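## Task

Take the sample tube from the tray (its cap has an orange dot) and place it in the middle hole of one adapter in the centrifuge rotor; place the water blank (white-dot cap) in the middle hole of the adapter directly across from it; move the tray's remaining tube into the green rack. Every tube must be pushed fully down, and every rotor bucket must end hanging vertically. Any tube touching the floor is a failure. The bottles on the tray must finish upright inside it, and the tray must rest on the work bench with nothing sticking out past its edge. Either robot or both may be used. At the end, release everything and move the robots away; a robot that topples or is left leaning is a failure. Anything that stays in place only because a robot is holding it does not count.

## Robot and tools

Robots: two identical Hello Robot Stretch 4 units, r1 and r2. Each has an omni-wheel base, a mast with a lift, an arm that telescopes forward, a three-joint wrist and a two-finger gripper. They are about 1.6 m tall; the base rim lies within 0.23 m of the base origin. Cameras per robot: rN_head_camera, rN_head_left_camera, rN_head_right_camera, rN_wrist_camera.

Frames: the base frame sits on the floor below the base centre, x forward, y left, z up. hand_pose (a point between the open fingertips) is reported in it, and the printed value may be slightly off. With all wrist joints at 0 the hand axes line up with the base axes. The odometry frame is the base frame as it was at scene start. Each robot reports in its own frames, so relative positions between robots come only from images, lidar_m and wrist_depth_mm.

execute_actions: argument actions is a list holding one action (or none, which just reports state and images). The action is an object keyed by "r1" and/or "r2"; each robot gets its own block. Inside a block: "base" with exactly one command, all relative offsets from where the base last measured itself: translate_m (metres, forward positive, -2 to 2), strafe_m (metres, left positive, -2 to 2), rotate_rad (radians, counter-clockwise positive, -3.2 to 3.2). "joints" gives absolute targets by name: lift_m 0 to 1.2; arm_m 0 to 0.55 (extension); wrist_yaw_rad -1.134 to 4.276 (0 forward, left positive, 3.14 stowed; above 3.4 the arm may block); wrist_pitch_rad -1.117 to 4.259 (0 level, 1.57 pointing down); wrist_roll_rad -1.117 to 4.259 (positive turns clockwise as seen from behind the hand); gripper_m -0.038 to 0.141 (fingertip gap; negative means fingers squeeze each other). Done tolerances: 0.004 for lift, arm, gripper; 0.02 for yaw and roll; 0.05 for pitch. Optional "pace": slow, default, fast, max (base up to 0.1/0.3/0.4/0.6 m/s and 1/2/3/4 rad/s; slower when lift is above 0.2). Optional "contact_limits": {"arm_m": 0 to 0.75}, default 0.5, lower stops sooner on contact. Alternatively {"end_of_arm": "enable_torque"} alone revives wrist or gripper motors that shut off. cameras picks which images return ([] none, null or ["all"] every one). Joint targets past range are clipped; other bad values or unknown keys reject the whole call. A single action lasts at most 15 s. All motions in an action start at once. Anything omitted may keep pushing toward an older target.

wait: seconds 0 to 10; commands nothing, returns state and images. zoom_image: camera name plus region [x0, y0, x1, y1] in pixels from the top-left, at most 504x504, taken from the latest full image. finished_scene: scene number; irreversible, reports success.

Result lines: base_status and joint_status tell how each motion ended: done; off_target (resting away from target, maybe still pushing); contact_stop_at_<key> (hit something; that part drops its target and may go slack, a slack lift can sag under load); limit_stop_at_<name> such as own_body or tilt (leaning over 6 degrees makes lift, arm, wheels slack until upright); torque_fault (wrist motor went limp; send enable_torque). on_its_own lists uncommanded things; its "held at" is the held target, not the position. base_odometry counts wheel turns only; if turned_by_wheels and turned_by_imu differ by over about 0.1 rad, the base slipped or struck something. base_tilt gives forward and right lean in degrees with a fixed offset up to about 1.5. motor_effort is percent of maximum, bracket is the peak; a held object shows as a gripper effort change only with a firm squeeze, and a load in a level hand shifts wrist_pitch effort. Wheels wheel_0..2 positive means turning right. lidar_m: 12 ranges in metres, sector 1 straight ahead then counter-clockwise (4 left, 7 behind, 10 right), "-" meaning nothing or closer than 0.25 m; it misses clear objects and thin legs but sees the other robot and tabletops. wrist_depth_mm: 7x7 grid of median depths in mm, 100 to 2000, read from top-left.

Gripping: command a gap smaller than the object; going further below pulls it toward the wrist. Stuck fingertips on a surface: raise the lift. To unfold at start, send lift_m 0.4 with wrist_yaw_rad 0 together.

Cautions: never let a base press against the other robot; contact plus a few more millimetres is a hard press and ends the run. The same drive command can differ by up to about 3 cm per metre between robots, so jointly carried loads are risky. Over 1 kg held with arm_m above 0.2 while driving or turning can tip a robot, more so at fast paces; strong pushes with a high gripper also tip it. Tilted-up, rolled wrists can trigger own_body stops. Avoid dropping tubes, knocking bottles over, shoving the tray off the bench, or slamming into things. Objects may occasionally be nudged by something else. Commands sent later in a reply after a stop are skipped. Shorter robot motion time is better.

Each tool is called after ">>>" as name(argument=value, ...) on one line, values as JSON.

## Session

>>> execute_actions(actions=[])

Scene clock: 0.00 s.
r1.base_odometry: x=+0.000 y=+0.000 heading=+0.000 (m, m, rad; r1's odometry frame)
r1.turned_by_wheels: +0.000 (rad since the last result)
r1.turned_by_imu: +0.000 (rad since the last result)
r1.base_tilt: forward=-0.1 right=-0.2 (deg)
r1.lidar_m: 0.76 1.37 3.67 1.52 1.29 1.31 1.53 5.07 1.32 0.77 0.66 0.64
r1.base_status: not commanded
r1.joint_positions: lift_m=+0.238 arm_m=-0.002 wrist_yaw_rad=+3.051 wrist_pitch_rad=-0.003 wrist_roll_rad=-0.003 gripper_m=+0.057
r1.joint_status: not commanded
r1.motor_effort: lift_m=+21 arm_m=+0 wrist_yaw_rad=+1 wrist_pitch_rad=-8 wrist_roll_rad=-1 gripper_m=-2 wheel_0=+0 wheel_1=+0 wheel_2=+0 (%)
r1.hand_pose: x=-0.1101 y=+0.1131 z=+0.4175 quat_wxyz=(+0.045, +0.001, -0.001, +0.999) (m; r1's base frame)
r1.wrist_depth_mm: - 140 - - - - - / - 140 - - - - - / - 139 274 - 1661 1756 1182 / 116 140 - - - - - / - - - - - - 1756 / 1618 1661 211 1618 200 1499 1397 / 1118 1078 1078 145 1060 991 1042
r2.base_odometry: x=+0.000 y=+0.000 heading=+0.000 (m, m, rad; r2's odometry frame)
r2.turned_by_wheels: +0.000 (rad since the last result)
r2.turned_by_imu: +0.000 (rad since the last result)
r2.base_tilt: forward=+0.1 right=-0.6 (deg)
r2.lidar_m: 1.12 1.10 1.25 2.04 3.42 3.84 3.64 0.93 0.96 1.62 2.53 1.36
r2.base_status: not commanded
r2.joint_positions: lift_m=+0.190 arm_m=-0.002 wrist_yaw_rad=+3.224 wrist_pitch_rad=+0.004 wrist_roll_rad=+0.012 gripper_m=+0.057
r2.joint_status: not commanded
r2.motor_effort: lift_m=+18 arm_m=+0 wrist_yaw_rad=-1 wrist_pitch_rad=-8 wrist_roll_rad=+0 gripper_m=-3 wheel_0=+0 wheel_1=+0 wheel_2=+0 (%)
r2.hand_pose: x=-0.1261 y=+0.0633 z=+0.3668 quat_wxyz=(-0.041, -0.002, +0.006, +0.999) (m; r2's base frame)
r2.wrist_depth_mm: - - 133 - - - - / - - 125 226 - - - / - 106 135 227 - - - / 146 140 161 - - - - / 204 1618 - - - - - / 205 1118 200 1281 199 1366 1397 / 208 798 878 - 917 866 946
pictures: r1_head_camera, r1_head_left_camera, r1_head_right_camera, r1_wrist_camera, r2_head_camera, r2_head_left_camera, r2_head_right_camera, r2_wrist_camera
Images, in order (width x height): r1_head_camera 420x560, r1_head_left_camera 420x672, r1_head_right_camera 420x672, r1_wrist_camera 616x392, r2_head_camera 420x560, r2_head_left_camera 420x672, r2_head_right_camera 420x672, r2_wrist_camera 616x392.

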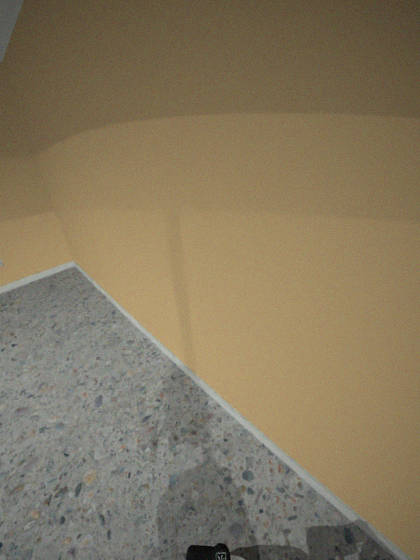

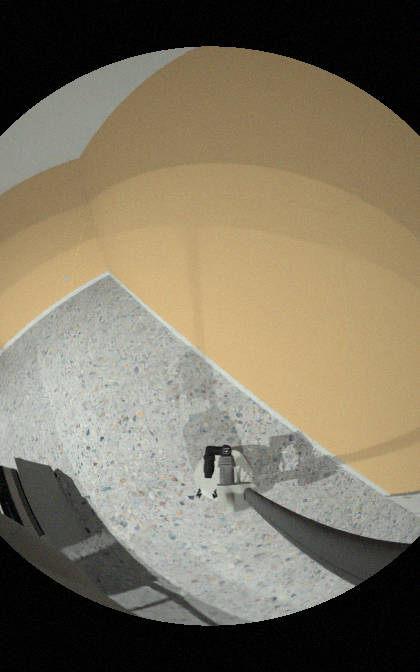

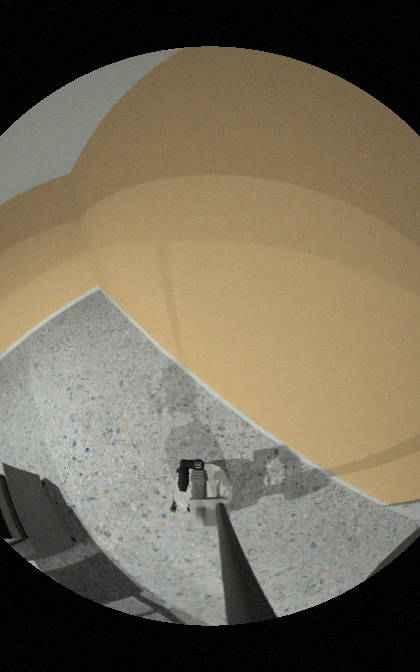

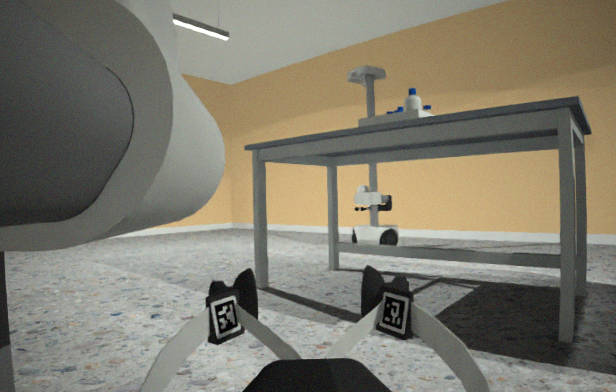

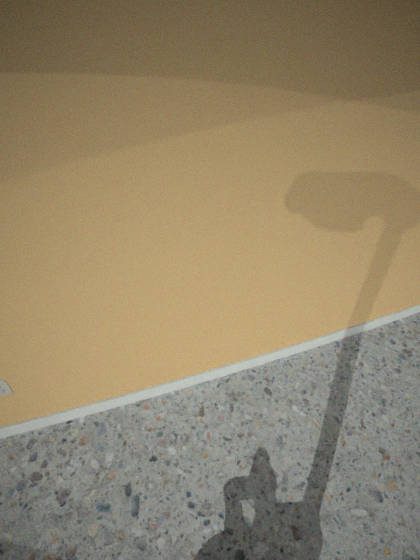

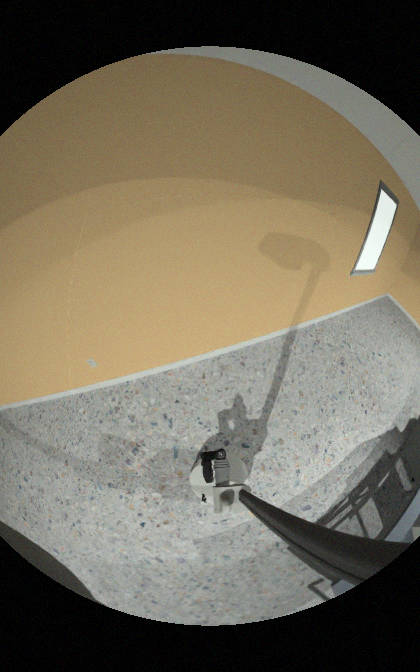

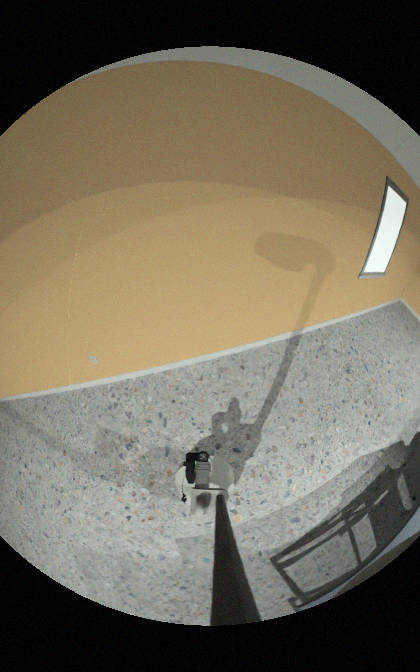

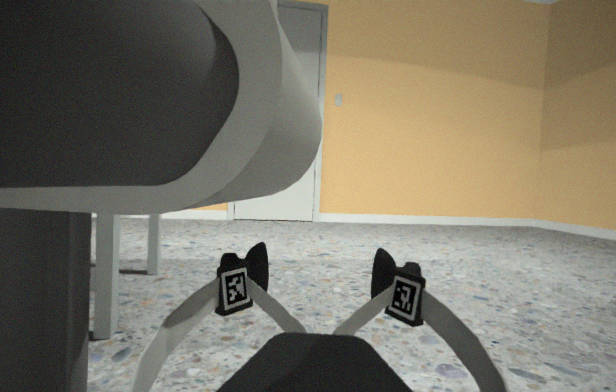

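>>> execute_actions(actions=[{"r1":{"base":{"rotate_rad":2.5},"joints":{"lift_m":1.0,"wrist_yaw_rad":0}},"r2":{"base":{"rotate_rad":-2.4},"joints":{"lift_m":1.0,"wrist_yaw_rad":0}}}], cameras=["r1_head_camera","r1_head_left_camera","r2_head_camera","r2_head_left_camera"])

Scene clock: 8.23 s.
r1.base_odometry: x=+0.000 y=+0.000 heading=+2.500 (m, m, rad; r1's odometry frame)
r1.turned_by_wheels: +2.500 (rad since the last result)
r1.turned_by_imu: +2.520 (rad since the last result)
r1.base_tilt: forward=-0.2 right=-0.3 (deg)
r1.lidar_m: 1.31 1.46 5.09 1.67 0.82 0.66 0.64 0.73 1.18 3.69 4.06 1.31
r1.base_status: done
r1.joint_positions: lift_m=+1.000 arm_m=-0.002 wrist_yaw_rad=+0.001 wrist_pitch_rad=-0.003 wrist_roll_rad=-0.003 gripper_m=+0.057
r1.joint_status: all done
r1.motor_effort: lift_m=+23(24) arm_m=+0(0) wrist_yaw_rad=-3(4) wrist_pitch_rad=-8(8) wrist_roll_rad=+0(1) gripper_m=-2(0) wheel_0=-1(6) wheel_1=-1(7) wheel_2=-1(8) (%)
r1.hand_pose: x=+0.4578 y=-0.0873 z=+1.1788 quat_wxyz=(+1.000, -0.001, -0.001, +0.000) (m; r1's base frame)
r1.wrist_depth_mm: - - - - - - - / - - - - - - - / - - - - - - - / - - - - - 1576 1499 / - - - - - 1618 1537 / 1618 1499 210 1618 200 1464 1430 / 1281 1205 1160 145 1464 1025 1025
r2.base_odometry: x=+0.000 y=+0.000 heading=-2.400 (m, m, rad; r2's odometry frame)
r2.turned_by_wheels: -2.400 (rad since the last result)
r2.turned_by_imu: -2.425 (rad since the last result)
r2.base_tilt: forward=+0.2 right=-0.7 (deg)
r2.lidar_m: 0.91 1.13 2.67 1.80 1.22 1.11 1.12 1.45 3.09 3.48 3.93 1.39
r2.base_status: done
r2.joint_positions: lift_m=+1.000 arm_m=-0.002 wrist_yaw_rad=+0.000 wrist_pitch_rad=+0.004 wrist_roll_rad=+0.012 gripper_m=+0.057
r2.joint_status: all done
r2.motor_effort: lift_m=+23(25) arm_m=-1(0) wrist_yaw_rad=-2(6) wrist_pitch_rad=-9(8) wrist_roll_rad=-2(2) gripper_m=-4(5) wheel_0=+1(6) wheel_1=+1(7) wheel_2=+0(6) (%)
r2.hand_pose: x=+0.4571 y=-0.0873 z=+1.1768 quat_wxyz=(+1.000, +0.006, +0.002, +0.000) (m; r2's base frame)
r2.wrist_depth_mm: - - - - - - - / - - - - - - - / - - - - - - - / - - - - - - - / - - - - - - - / 1308 1205 200 1366 198 - - / 1708 931 960 - 1138 - -
pictures: r1_head_camera, r1_head_left_camera, r2_head_camera, r2_head_left_camera
Images, in order (width x height): r1_head_camera 420x560, r1_head_left_camera 420x672, r2_head_camera 420x560, r2_head_left_camera 420x672.

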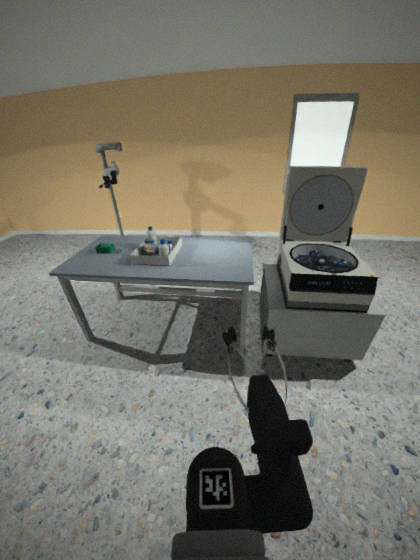

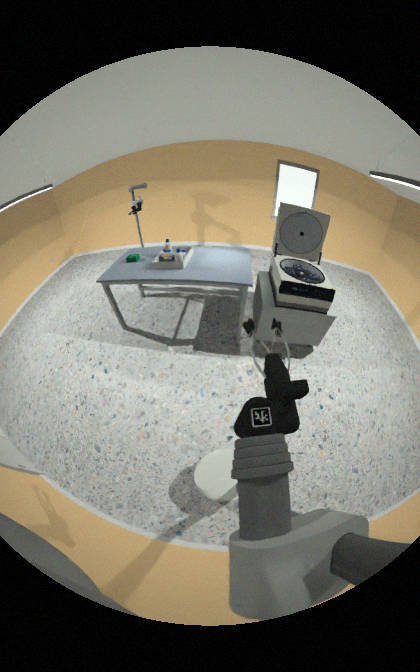

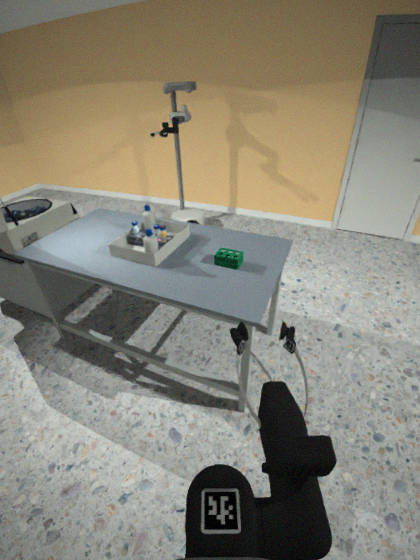

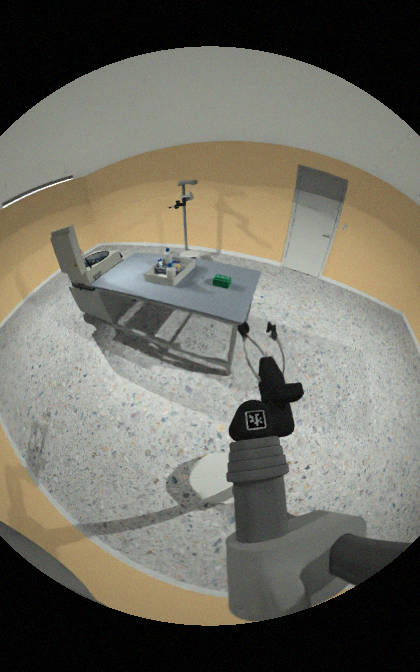

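>>> execute_actions(actions=[{"r1":{"base":{"strafe_m":0.45},"joints":{"lift_m":1.1,"wrist_pitch_rad":1.57}}}], cameras=[])

>>> execute_actions(actions=[{"r1":{"base":{"translate_m":0.85}}}], cameras=["r1_head_camera","r1_wrist_camera"])

Scene clock: 19.87 s.
r1.base_odometry: x=-0.269 y=-0.360 heading=+2.500 (m, m, rad; r1's odometry frame)
r1.turned_by_wheels: +0.000 (rad since the last result)
r1.turned_by_imu: +0.001 (rad since the last result)
r1.base_tilt: forward=-0.1 right=-0.1 (deg)
r1.lidar_m: 1.37 1.51 4.64 1.40 0.74 0.57 0.58 0.65 1.05 4.13 1.73 1.40
r1.base_status: done
r1.joint_positions: lift_m=+1.100 arm_m=-0.002 wrist_yaw_rad=+0.000 wrist_pitch_rad=+1.570 wrist_roll_rad=-0.003 gripper_m=+0.057
r1.joint_status: all done
r1.motor_effort: lift_m=+23(25) arm_m=+0(0) wrist_yaw_rad=-1(1) wrist_pitch_rad=+0(8) wrist_roll_rad=+0(1) gripper_m=-3(2) wheel_0=+0(7) wheel_1=-1(9) wheel_2=-1(0) (%)
r1.hand_pose: x=+0.1696 y=-0.0874 z=+0.9895 quat_wxyz=(+0.707, -0.001, +0.707, +0.001) (m; r1's base frame)
r1.wrist_depth_mm: 1182 1229 1229 1205 1229 1255 1229 / 1229 1255 1182 1229 1229 1205 1205 / 1205 1205 1229 1205 1229 1229 1229 / 1205 1229 1205 1205 1182 1205 1229 / 1182 1229 1008 991 1255 1205 1205 / 1205 1205 211 991 200 1229 1205 / 1229 1205 1205 145 1205 1205 1205
r2.base_odometry: x=+0.000 y=+0.000 heading=-2.400 (m, m, rad; r2's odometry frame)
r2.turned_by_wheels: +0.000 (rad since the last result)
r2.turned_by_imu: -0.001 (rad since the last result)
r2.base_tilt: forward=+0.2 right=-0.6 (deg)
r2.lidar_m: 0.90 1.15 2.67 1.80 1.21 1.10 1.08 1.47 3.08 3.45 3.94 1.38
r2.base_status: not commanded
r2.joint_positions: lift_m=+1.000 arm_m=-0.002 wrist_yaw_rad=+0.000 wrist_pitch_rad=+0.004 wrist_roll_rad=+0.012 gripper_m=+0.057
r2.joint_status: not commanded
r2.motor_effort: lift_m=+23(23) arm_m=+0(1) wrist_yaw_rad=-1(2) wrist_pitch_rad=-8(8) wrist_roll_rad=-1(0) gripper_m=-5(4) wheel_0=+1(1) wheel_1=+1(1) wheel_2=+0(0) (%)
r2.hand_pose: x=+0.4571 y=-0.0873 z=+1.1768 quat_wxyz=(+1.000, +0.006, +0.002, +0.000) (m; r2's base frame)
r2.wrist_depth_mm: - - - - - - - / - - - - - - - / - - - - - - - / - - - - - - - / - - - - - - - / 1308 1229 200 1366 198 - - / 1661 931 960 - 1138 - -
pictures: none
No camera images: the call's "cameras" was empty. Leave "cameras" out to get every camera's image.

Scene clock: 24.17 s.
r1.base_odometry: x=-0.950 y=+0.148 heading=+2.500 (m, m, rad; r1's odometry frame)
r1.turned_by_wheels: +0.000 (rad since the last result)
r1.turned_by_imu: +0.001 (rad since the last result)
r1.base_tilt: forward=-0.1 right=-0.1 (deg)
r1.lidar_m: 0.54 0.59 0.96 3.54 1.78 1.44 1.41 1.57 2.49 1.35 0.70 0.56
r1.base_status: done
r1.joint_positions: lift_m=+1.100 arm_m=-0.002 wrist_yaw_rad=+0.000 wrist_pitch_rad=+1.570 wrist_roll_rad=-0.003 gripper_m=+0.057
r1.joint_status: not commanded
r1.motor_effort: lift_m=+22(23) arm_m=+0(0) wrist_yaw_rad=-1(2) wrist_pitch_rad=+0(1) wrist_roll_rad=+0(0) gripper_m=-4(2) wheel_0=+1(8) wheel_1=+1(6) wheel_2=+2(9) (%)
r1.hand_pose: x=+0.1695 y=-0.0874 z=+0.9896 quat_wxyz=(+0.707, -0.001, +0.707, +0.001) (m; r1's base frame)
r1.wrist_depth_mm: 1205 1182 1229 1205 1205 1229 1182 / 1205 1229 1229 1229 1229 1229 946 / 1205 1229 1205 1205 1229 1205 1205 / 1205 1182 1205 1182 1229 1205 1229 / 1205 1182 1025 991 1205 1205 1229 / 1229 1205 211 991 200 1229 1255 / 1205 1229 1205 145 1160 1229 1229
r2.base_odometry: x=+0.000 y=+0.000 heading=-2.400 (m, m, rad; r2's odometry frame)
r2.turned_by_wheels: +0.000 (rad since the last result)
r2.turned_by_imu: +0.000 (rad since the last result)
r2.base_tilt: forward=+0.2 right=-0.7 (deg)
r2.lidar_m: 0.93 1.15 2.67 1.81 1.21 1.10 1.11 1.46 3.10 3.49 3.94 1.34
r2.base_status: not commanded
r2.joint_positions: lift_m=+1.000 arm_m=-0.002 wrist_yaw_rad=+0.000 wrist_pitch_rad=+0.004 wrist_roll_rad=+0.012 gripper_m=+0.057
r2.joint_status: not commanded
r2.motor_effort: lift_m=+23(23) arm_m=+0(0) wrist_yaw_rad=-2(2) wrist_pitch_rad=-8(9) wrist_roll_rad=-1(2) gripper_m=-2(1) wheel_0=+1(1) wheel_1=+1(1) wheel_2=+0(0) (%)
r2.hand_pose: x=+0.4571 y=-0.0873 z=+1.1768 quat_wxyz=(+1.000, +0.006, +0.002, +0.000) (m; r2's base frame)
r2.wrist_depth_mm: - - - - - - - / - - - - - - - / - - - - - - - / - - - - - - - / - - - - - - - / 1308 1229 200 1397 198 - - / 1708 946 960 - 1138 - -
pictures: r1_head_camera, r1_wrist_camera
Images, in order (width x height): r1_head_camera 420x560, r1_wrist_camera 616x392.

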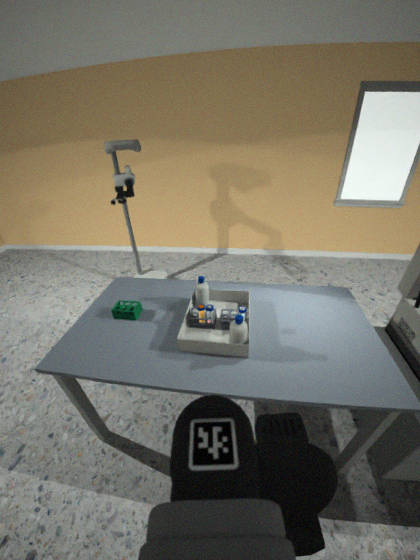

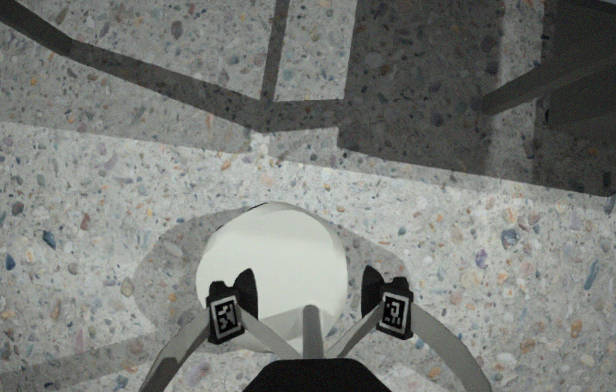

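>>> execute_actions(actions=[{"r1":{"base":{"rotate_rad":-0.1},"joints":{"lift_m":1.2}}}], cameras=[])

>>> execute_actions(actions=[{"r1":{"base":{"strafe_m":0.18}}}], cameras=[])

>>> execute_actions(actions=[{"r1":{"base":{"translate_m":0.22},"joints":{"arm_m":0.4}}}], cameras=["r1_head_camera","r1_wrist_camera"])

Scene clock: 31.20 s.
r1.base_odometry: x=-0.950 y=+0.148 heading=+2.400 (m, m, rad; r1's odometry frame)
r1.turned_by_wheels: -0.100 (rad since the last result)
r1.turned_by_imu: -0.099 (rad since the last result)
r1.base_tilt: forward=-0.1 right=-0.1 (deg)
r1.lidar_m: 0.55 0.56 0.85 4.46 1.91 1.45 1.42 1.51 2.20 4.26 0.74 0.55
r1.base_status: done
r1.joint_positions: lift_m=+1.199 arm_m=-0.002 wrist_yaw_rad=+0.000 wrist_pitch_rad=+1.570 wrist_roll_rad=-0.003 gripper_m=+0.057
r1.joint_status: all done
r1.motor_effort: lift_m=+23(24) arm_m=+0(0) wrist_yaw_rad=-1(1) wrist_pitch_rad=-1(1) wrist_roll_rad=-2(0) gripper_m=-2(5) wheel_0=+1(6) wheel_1=+1(4) wheel_2=-1(4) (%)
r1.hand_pose: x=+0.1695 y=-0.0874 z=+1.0889 quat_wxyz=(+0.707, -0.001, +0.707, +0.001) (m; r1's base frame)
r1.wrist_depth_mm: 1281 1336 1255 1308 1336 1281 788 / 1281 1308 1281 1281 1366 1308 1060 / 1281 1255 1336 1336 1281 1336 1308 / 1336 1308 1308 1308 1308 1308 1308 / 1281 1308 1078 1098 1308 1336 1308 / 1281 1281 211 1098 200 1308 1366 / 1281 1336 1336 144 1281 1336 1336
r2.base_odometry: x=+0.000 y=+0.000 heading=-2.400 (m, m, rad; r2's odometry frame)
r2.turned_by_wheels: +0.000 (rad since the last result)
r2.turned_by_imu: +0.000 (rad since the last result)
r2.base_tilt: forward=+0.3 right=-0.5 (deg)
r2.lidar_m: 0.90 1.13 2.65 1.82 1.18 1.10 1.13 1.44 3.11 3.47 3.92 1.34
r2.base_status: not commanded
r2.joint_positions: lift_m=+1.000 arm_m=-0.002 wrist_yaw_rad=+0.000 wrist_pitch_rad=+0.004 wrist_roll_rad=+0.012 gripper_m=+0.057
r2.joint_status: not commanded
r2.motor_effort: lift_m=+23(23) arm_m=+0(0) wrist_yaw_rad=-1(2) wrist_pitch_rad=-9(9) wrist_roll_rad=-1(0) gripper_m=-4(3) wheel_0=+1(1) wheel_1=+1(1) wheel_2=+0(0) (%)
r2.hand_pose: x=+0.4571 y=-0.0873 z=+1.1768 quat_wxyz=(+1.000, +0.006, +0.002, +0.000) (m; r2's base frame)
r2.wrist_depth_mm: - - - - - - - / - - - - - - - / - - - - - - - / - - - - - - - / - - - - - - - / 1308 1205 200 1397 199 - - / 1708 946 960 - 1138 - -
pictures: none
No camera images: the call's "cameras" was empty. Leave "cameras" out to get every camera's image.

Scene clock: 33.07 s.
r1.base_odometry: x=-1.072 y=+0.016 heading=+2.400 (m, m, rad; r1's odometry frame)
r1.turned_by_wheels: +0.000 (rad since the last result)
r1.turned_by_imu: +0.000 (rad since the last result)
r1.base_tilt: forward=-0.1 right=-0.1 (deg)
r1.lidar_m: 0.55 0.59 4.40 4.28 1.89 1.44 1.42 1.50 2.18 4.45 0.77 0.56
r1.base_status: done
r1.joint_positions: lift_m=+1.199 arm_m=-0.002 wrist_yaw_rad=+0.000 wrist_pitch_rad=+1.570 wrist_roll_rad=-0.003 gripper_m=+0.057
r1.joint_status: not commanded
r1.motor_effort: lift_m=+23(23) arm_m=+0(0) wrist_yaw_rad=-1(1) wrist_pitch_rad=+0(1) wrist_roll_rad=-2(2) gripper_m=-2(3) wheel_0=+0(7) wheel_1=+0(12) wheel_2=-1(0) (%)
r1.hand_pose: x=+0.1695 y=-0.0874 z=+1.0889 quat_wxyz=(+0.707, -0.001, +0.707, +0.001) (m; r1's base frame)
r1.wrist_depth_mm: 1025 1281 1281 1336 1308 1336 1308 / 1281 1336 1308 1308 1336 1308 1182 / 1308 1308 1308 1308 1336 1308 1308 / 1308 1336 1336 1336 1308 1308 1336 / 1336 1366 1078 1098 1336 1308 1336 / 1336 1281 211 1098 200 1308 1308 / 1308 1336 1336 145 1308 1336 1336
r2.base_odometry: x=+0.000 y=+0.000 heading=-2.400 (m, m, rad; r2's odometry frame)
r2.turned_by_wheels: +0.000 (rad since the last result)
r2.turned_by_imu: +0.000 (rad since the last result)
r2.base_tilt: forward=+0.3 right=-0.6 (deg)
r2.lidar_m: 0.92 1.16 2.68 1.79 1.20 1.10 1.14 1.45 3.12 3.47 3.93 1.37
r2.base_status: not commanded
r2.joint_positions: lift_m=+1.000 arm_m=-0.002 wrist_yaw_rad=+0.000 wrist_pitch_rad=+0.004 wrist_roll_rad=+0.012 gripper_m=+0.057
r2.joint_status: not commanded
r2.motor_effort: lift_m=+23(23) arm_m=+0(0) wrist_yaw_rad=-2(2) wrist_pitch_rad=-8(9) wrist_roll_rad=+0(1) gripper_m=-1(3) wheel_0=+1(1) wheel_1=+1(1) wheel_2=+0(0) (%)
r2.hand_pose: x=+0.4571 y=-0.0873 z=+1.1768 quat_wxyz=(+1.000, +0.006, +0.002, +0.000) (m; r2's base frame)
r2.wrist_depth_mm: - - - - - - - / - - - - - - - / - - - - - - - / - - - - - - - / - - - - - - - / 1281 1229 200 1397 198 - - / 1708 960 960 - 1160 - -
pictures: none
No camera images: the call's "cameras" was empty. Leave "cameras" out to get every camera's image.

Scene clock: 35.37 s.
r1.base_odometry: x=-1.234 y=+0.164 heading=+2.400 (m, m, rad; r1's odometry frame)
r1.turned_by_wheels: +0.000 (rad since the last result)
r1.turned_by_imu: +0.000 (rad since the last result)
r1.base_tilt: forward=-0.1 right=+0.0 (deg)
r1.lidar_m: 0.33 0.35 0.52 4.29 2.16 1.69 1.62 1.74 2.51 1.12 0.47 0.35
r1.base_status: done
r1.joint_positions: lift_m=+1.199 arm_m=+0.399 wrist_yaw_rad=+0.000 wrist_pitch_rad=+1.570 wrist_roll_rad=-0.003 gripper_m=+0.057
r1.joint_status: all done
r1.motor_effort: lift_m=+22(23) arm_m=+7(5) wrist_yaw_rad=+1(1) wrist_pitch_rad=+0(0) wrist_roll_rad=-1(0) gripper_m=-4(1) wheel_0=+1(6) wheel_1=+0(2) wheel_2=+0(7) (%)
r1.hand_pose: x=+0.5699 y=-0.0874 z=+1.0889 quat_wxyz=(+0.707, -0.001, +0.707, +0.001) (m; r1's base frame)
r1.wrist_depth_mm: 549 544 530 544 554 549 549 / 539 549 544 549 549 549 559 / 549 544 517 488 484 554 549 / 544 549 544 544 544 554 554 / 544 549 554 549 413 554 559 / 544 544 211 549 200 549 549 / 549 549 549 145 559 554 559
r2.base_odometry: x=+0.000 y=+0.000 heading=-2.400 (m, m, rad; r2's odometry frame)
r2.turned_by_wheels: +0.000 (rad since the last result)
r2.turned_by_imu: +0.000 (rad since the last result)
r2.base_tilt: forward=+0.4 right=-0.6 (deg)
r2.lidar_m: 0.90 1.14 2.68 1.77 1.19 1.11 1.13 1.46 3.09 3.47 3.93 1.35
r2.base_status: not commanded
r2.joint_positions: lift_m=+1.000 arm_m=-0.002 wrist_yaw_rad=+0.000 wrist_pitch_rad=+0.004 wrist_roll_rad=+0.012 gripper_m=+0.057
r2.joint_status: not commanded
r2.motor_effort: lift_m=+23(23) arm_m=+0(0) wrist_yaw_rad=-2(1) wrist_pitch_rad=-9(9) wrist_roll_rad=+0(1) gripper_m=-6(2) wheel_0=+1(1) wheel_1=+1(1) wheel_2=+0(0) (%)
r2.hand_pose: x=+0.4571 y=-0.0873 z=+1.1768 quat_wxyz=(+1.000, +0.006, +0.002, +0.000) (m; r2's base frame)
r2.wrist_depth_mm: - - - - - - - / - - - - - - - / - - - - - - - / - - - - - - - / - - - - - - - / 1281 1229 200 1397 198 - - / 1708 931 960 - 1160 - -
pictures: r1_head_camera, r1_wrist_camera
Images, in order (width x height): r1_head_camera 420x560, r1_wrist_camera 616x392.

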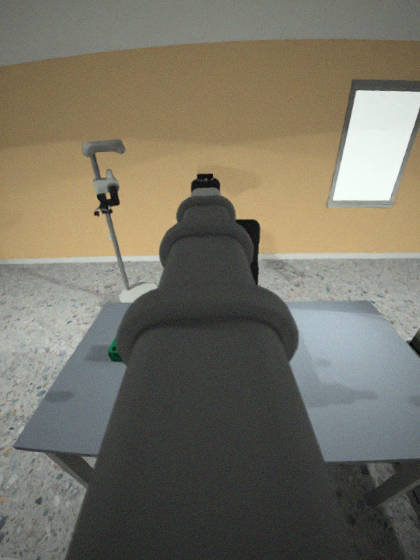

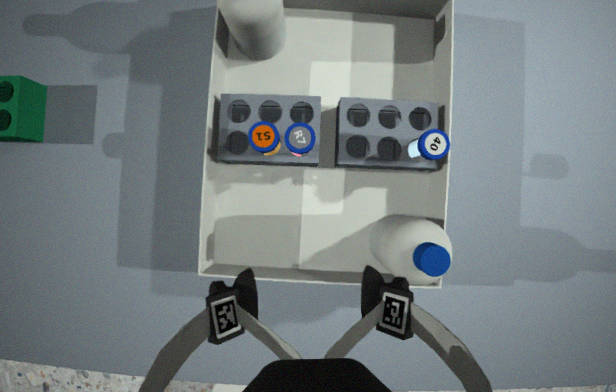

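>>> execute_actions(actions=[{"r1":{"base":{"strafe_m":0.049},"joints":{"arm_m":0.515,"wrist_roll_rad":1.57,"gripper_m":0.06,"lift_m":1.1}}}], cameras=["r1_wrist_camera"])

Scene clock: 46.53 s.
r1.base_odometry: x=-1.267 y=+0.128 heading=+2.400 (m, m, rad; r1's odometry frame)
r1.turned_by_wheels: +0.000 (rad since the last result)
r1.turned_by_imu: +0.001 (rad since the last result)
r1.base_tilt: forward=-0.3 right=-0.2 (deg)
r1.lidar_m: 0.33 0.37 0.50 4.23 2.15 1.67 1.62 1.75 2.48 1.11 0.48 0.33
r1.base_status: done
r1.joint_positions: lift_m=+1.100 arm_m=+0.514 wrist_yaw_rad=+0.000 wrist_pitch_rad=+1.570 wrist_roll_rad=+1.569 gripper_m=+0.060
r1.joint_status: all done
r1.motor_effort: lift_m=+18(20) arm_m=+7(7) wrist_yaw_rad=-1(2) wrist_pitch_rad=+0(0) wrist_roll_rad=+1(6) gripper_m=-5(3) wheel_0=-1(9) wheel_1=+0(8) wheel_2=-1(3) (%)
r1.hand_pose: x=+0.6849 y=-0.0874 z=+0.9899 quat_wxyz=(+0.501, +0.500, +0.500, -0.499) (m; r1's base frame)
r1.wrist_depth_mm: 445 427 410 397 421 459 455 / 449 445 449 418 359 459 459 / 445 449 445 392 452 455 455 / 442 442 449 449 452 455 459 / 439 343 445 384 452 455 459 / 445 322 211 418 195 455 452 / 445 445 449 145 452 455 455
r2.base_odometry: x=+0.000 y=+0.000 heading=-2.400 (m, m, rad; r2's odometry frame)
r2.turned_by_wheels: +0.000 (rad since the last result)
r2.turned_by_imu: +0.000 (rad since the last result)
r2.base_tilt: forward=+0.1 right=-0.5 (deg)
r2.lidar_m: 0.90 1.15 2.67 1.77 1.22 1.10 1.13 1.47 3.09 3.49 3.94 1.38
r2.base_status: not commanded
r2.joint_positions: lift_m=+1.000 arm_m=-0.002 wrist_yaw_rad=+0.000 wrist_pitch_rad=+0.004 wrist_roll_rad=+0.012 gripper_m=+0.057
r2.joint_status: not commanded
r2.motor_effort: lift_m=+23(23) arm_m=+0(0) wrist_yaw_rad=-3(3) wrist_pitch_rad=-9(9) wrist_roll_rad=+0(2) gripper_m=-1(1) wheel_0=+1(1) wheel_1=+1(1) wheel_2=+0(0) (%)
r2.hand_pose: x=+0.4571 y=-0.0873 z=+1.1768 quat_wxyz=(+1.000, +0.006, +0.002, +0.000) (m; r2's base frame)
r2.wrist_depth_mm: - - - - - - - / - - - - - - - / - - - - - - - / - - - - - - - / - - - - - - - / 1281 1229 200 1397 198 - - / 1708 960 960 - 1160 - -
pictures: r1_wrist_camera
Images, in order (width x height): r1_wrist_camera 616x392.

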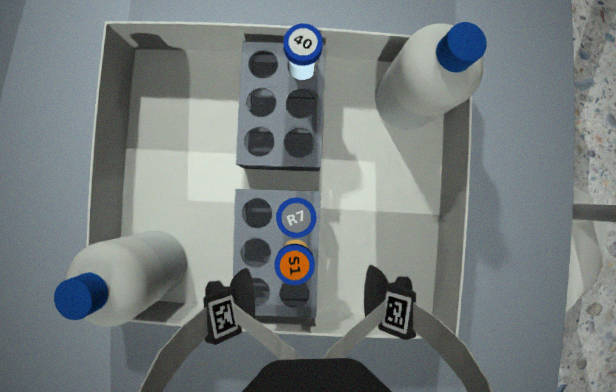

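>>> execute_actions(actions=[{"r1":{"base":{"strafe_m":0.009},"joints":{"arm_m":0.527,"lift_m":1.02}}}], cameras=["r1_wrist_camera"])

Scene clock: 54.37 s.
r1.base_odometry: x=-1.273 y=+0.121 heading=+2.400 (m, m, rad; r1's odometry frame)
r1.turned_by_wheels: +0.000 (rad since the last result)
r1.turned_by_imu: +0.001 (rad since the last result)
r1.base_tilt: forward=-0.2 right=-0.3 (deg)
r1.lidar_m: 0.32 0.37 0.52 4.23 2.17 1.68 1.62 1.73 2.50 1.13 0.49 0.35
r1.base_status: done
r1.joint_positions: lift_m=+1.020 arm_m=+0.526 wrist_yaw_rad=+0.000 wrist_pitch_rad=+1.570 wrist_roll_rad=+1.569 gripper_m=+0.060
r1.joint_status: all done
r1.motor_effort: lift_m=+18(19) arm_m=+7(7) wrist_yaw_rad=+0(0) wrist_pitch_rad=+0(0) wrist_roll_rad=+2(0) gripper_m=-4(4) wheel_0=+2(8) wheel_1=-2(5) wheel_2=-1(0) (%)
r1.hand_pose: x=+0.6969 y=-0.0874 z=+0.9099 quat_wxyz=(+0.501, +0.500, +0.500, -0.499) (m; r1's base frame)
r1.wrist_depth_mm: 366 368 368 310 368 236 375 / 368 366 368 340 370 301 379 / 327 362 373 345 370 368 377 / 336 366 368 307 370 366 377 / 232 304 366 309 368 370 377 / 211 286 211 306 195 366 375 / 366 368 370 145 332 310 375
r2.base_odometry: x=+0.000 y=+0.000 heading=-2.400 (m, m, rad; r2's odometry frame)
r2.turned_by_wheels: +0.000 (rad since the last result)
r2.turned_by_imu: +0.000 (rad since the last result)
r2.base_tilt: forward=+0.2 right=-0.7 (deg)
r2.lidar_m: 0.92 1.14 2.67 1.80 1.22 1.11 1.14 1.46 3.09 3.47 3.94 1.34
r2.base_status: not commanded
r2.joint_positions: lift_m=+1.000 arm_m=-0.002 wrist_yaw_rad=+0.000 wrist_pitch_rad=+0.004 wrist_roll_rad=+0.012 gripper_m=+0.057
r2.joint_status: not commanded
r2.motor_effort: lift_m=+23(23) arm_m=+0(0) wrist_yaw_rad=-1(2) wrist_pitch_rad=-8(8) wrist_roll_rad=+1(0) gripper_m=-2(1) wheel_0=+1(1) wheel_1=+1(1) wheel_2=+0(0) (%)
r2.hand_pose: x=+0.4571 y=-0.0873 z=+1.1768 quat_wxyz=(+1.000, +0.006, +0.002, +0.000) (m; r2's base frame)
r2.wrist_depth_mm: - - - - - - - / - - - - - - - / - - - - - - - / - - - - - - - / - - - - - - - / 1308 1229 200 1397 199 - - / 1708 960 960 - 1138 - -
pictures: r1_wrist_camera
Images, in order (width x height): r1_wrist_camera 616x392.

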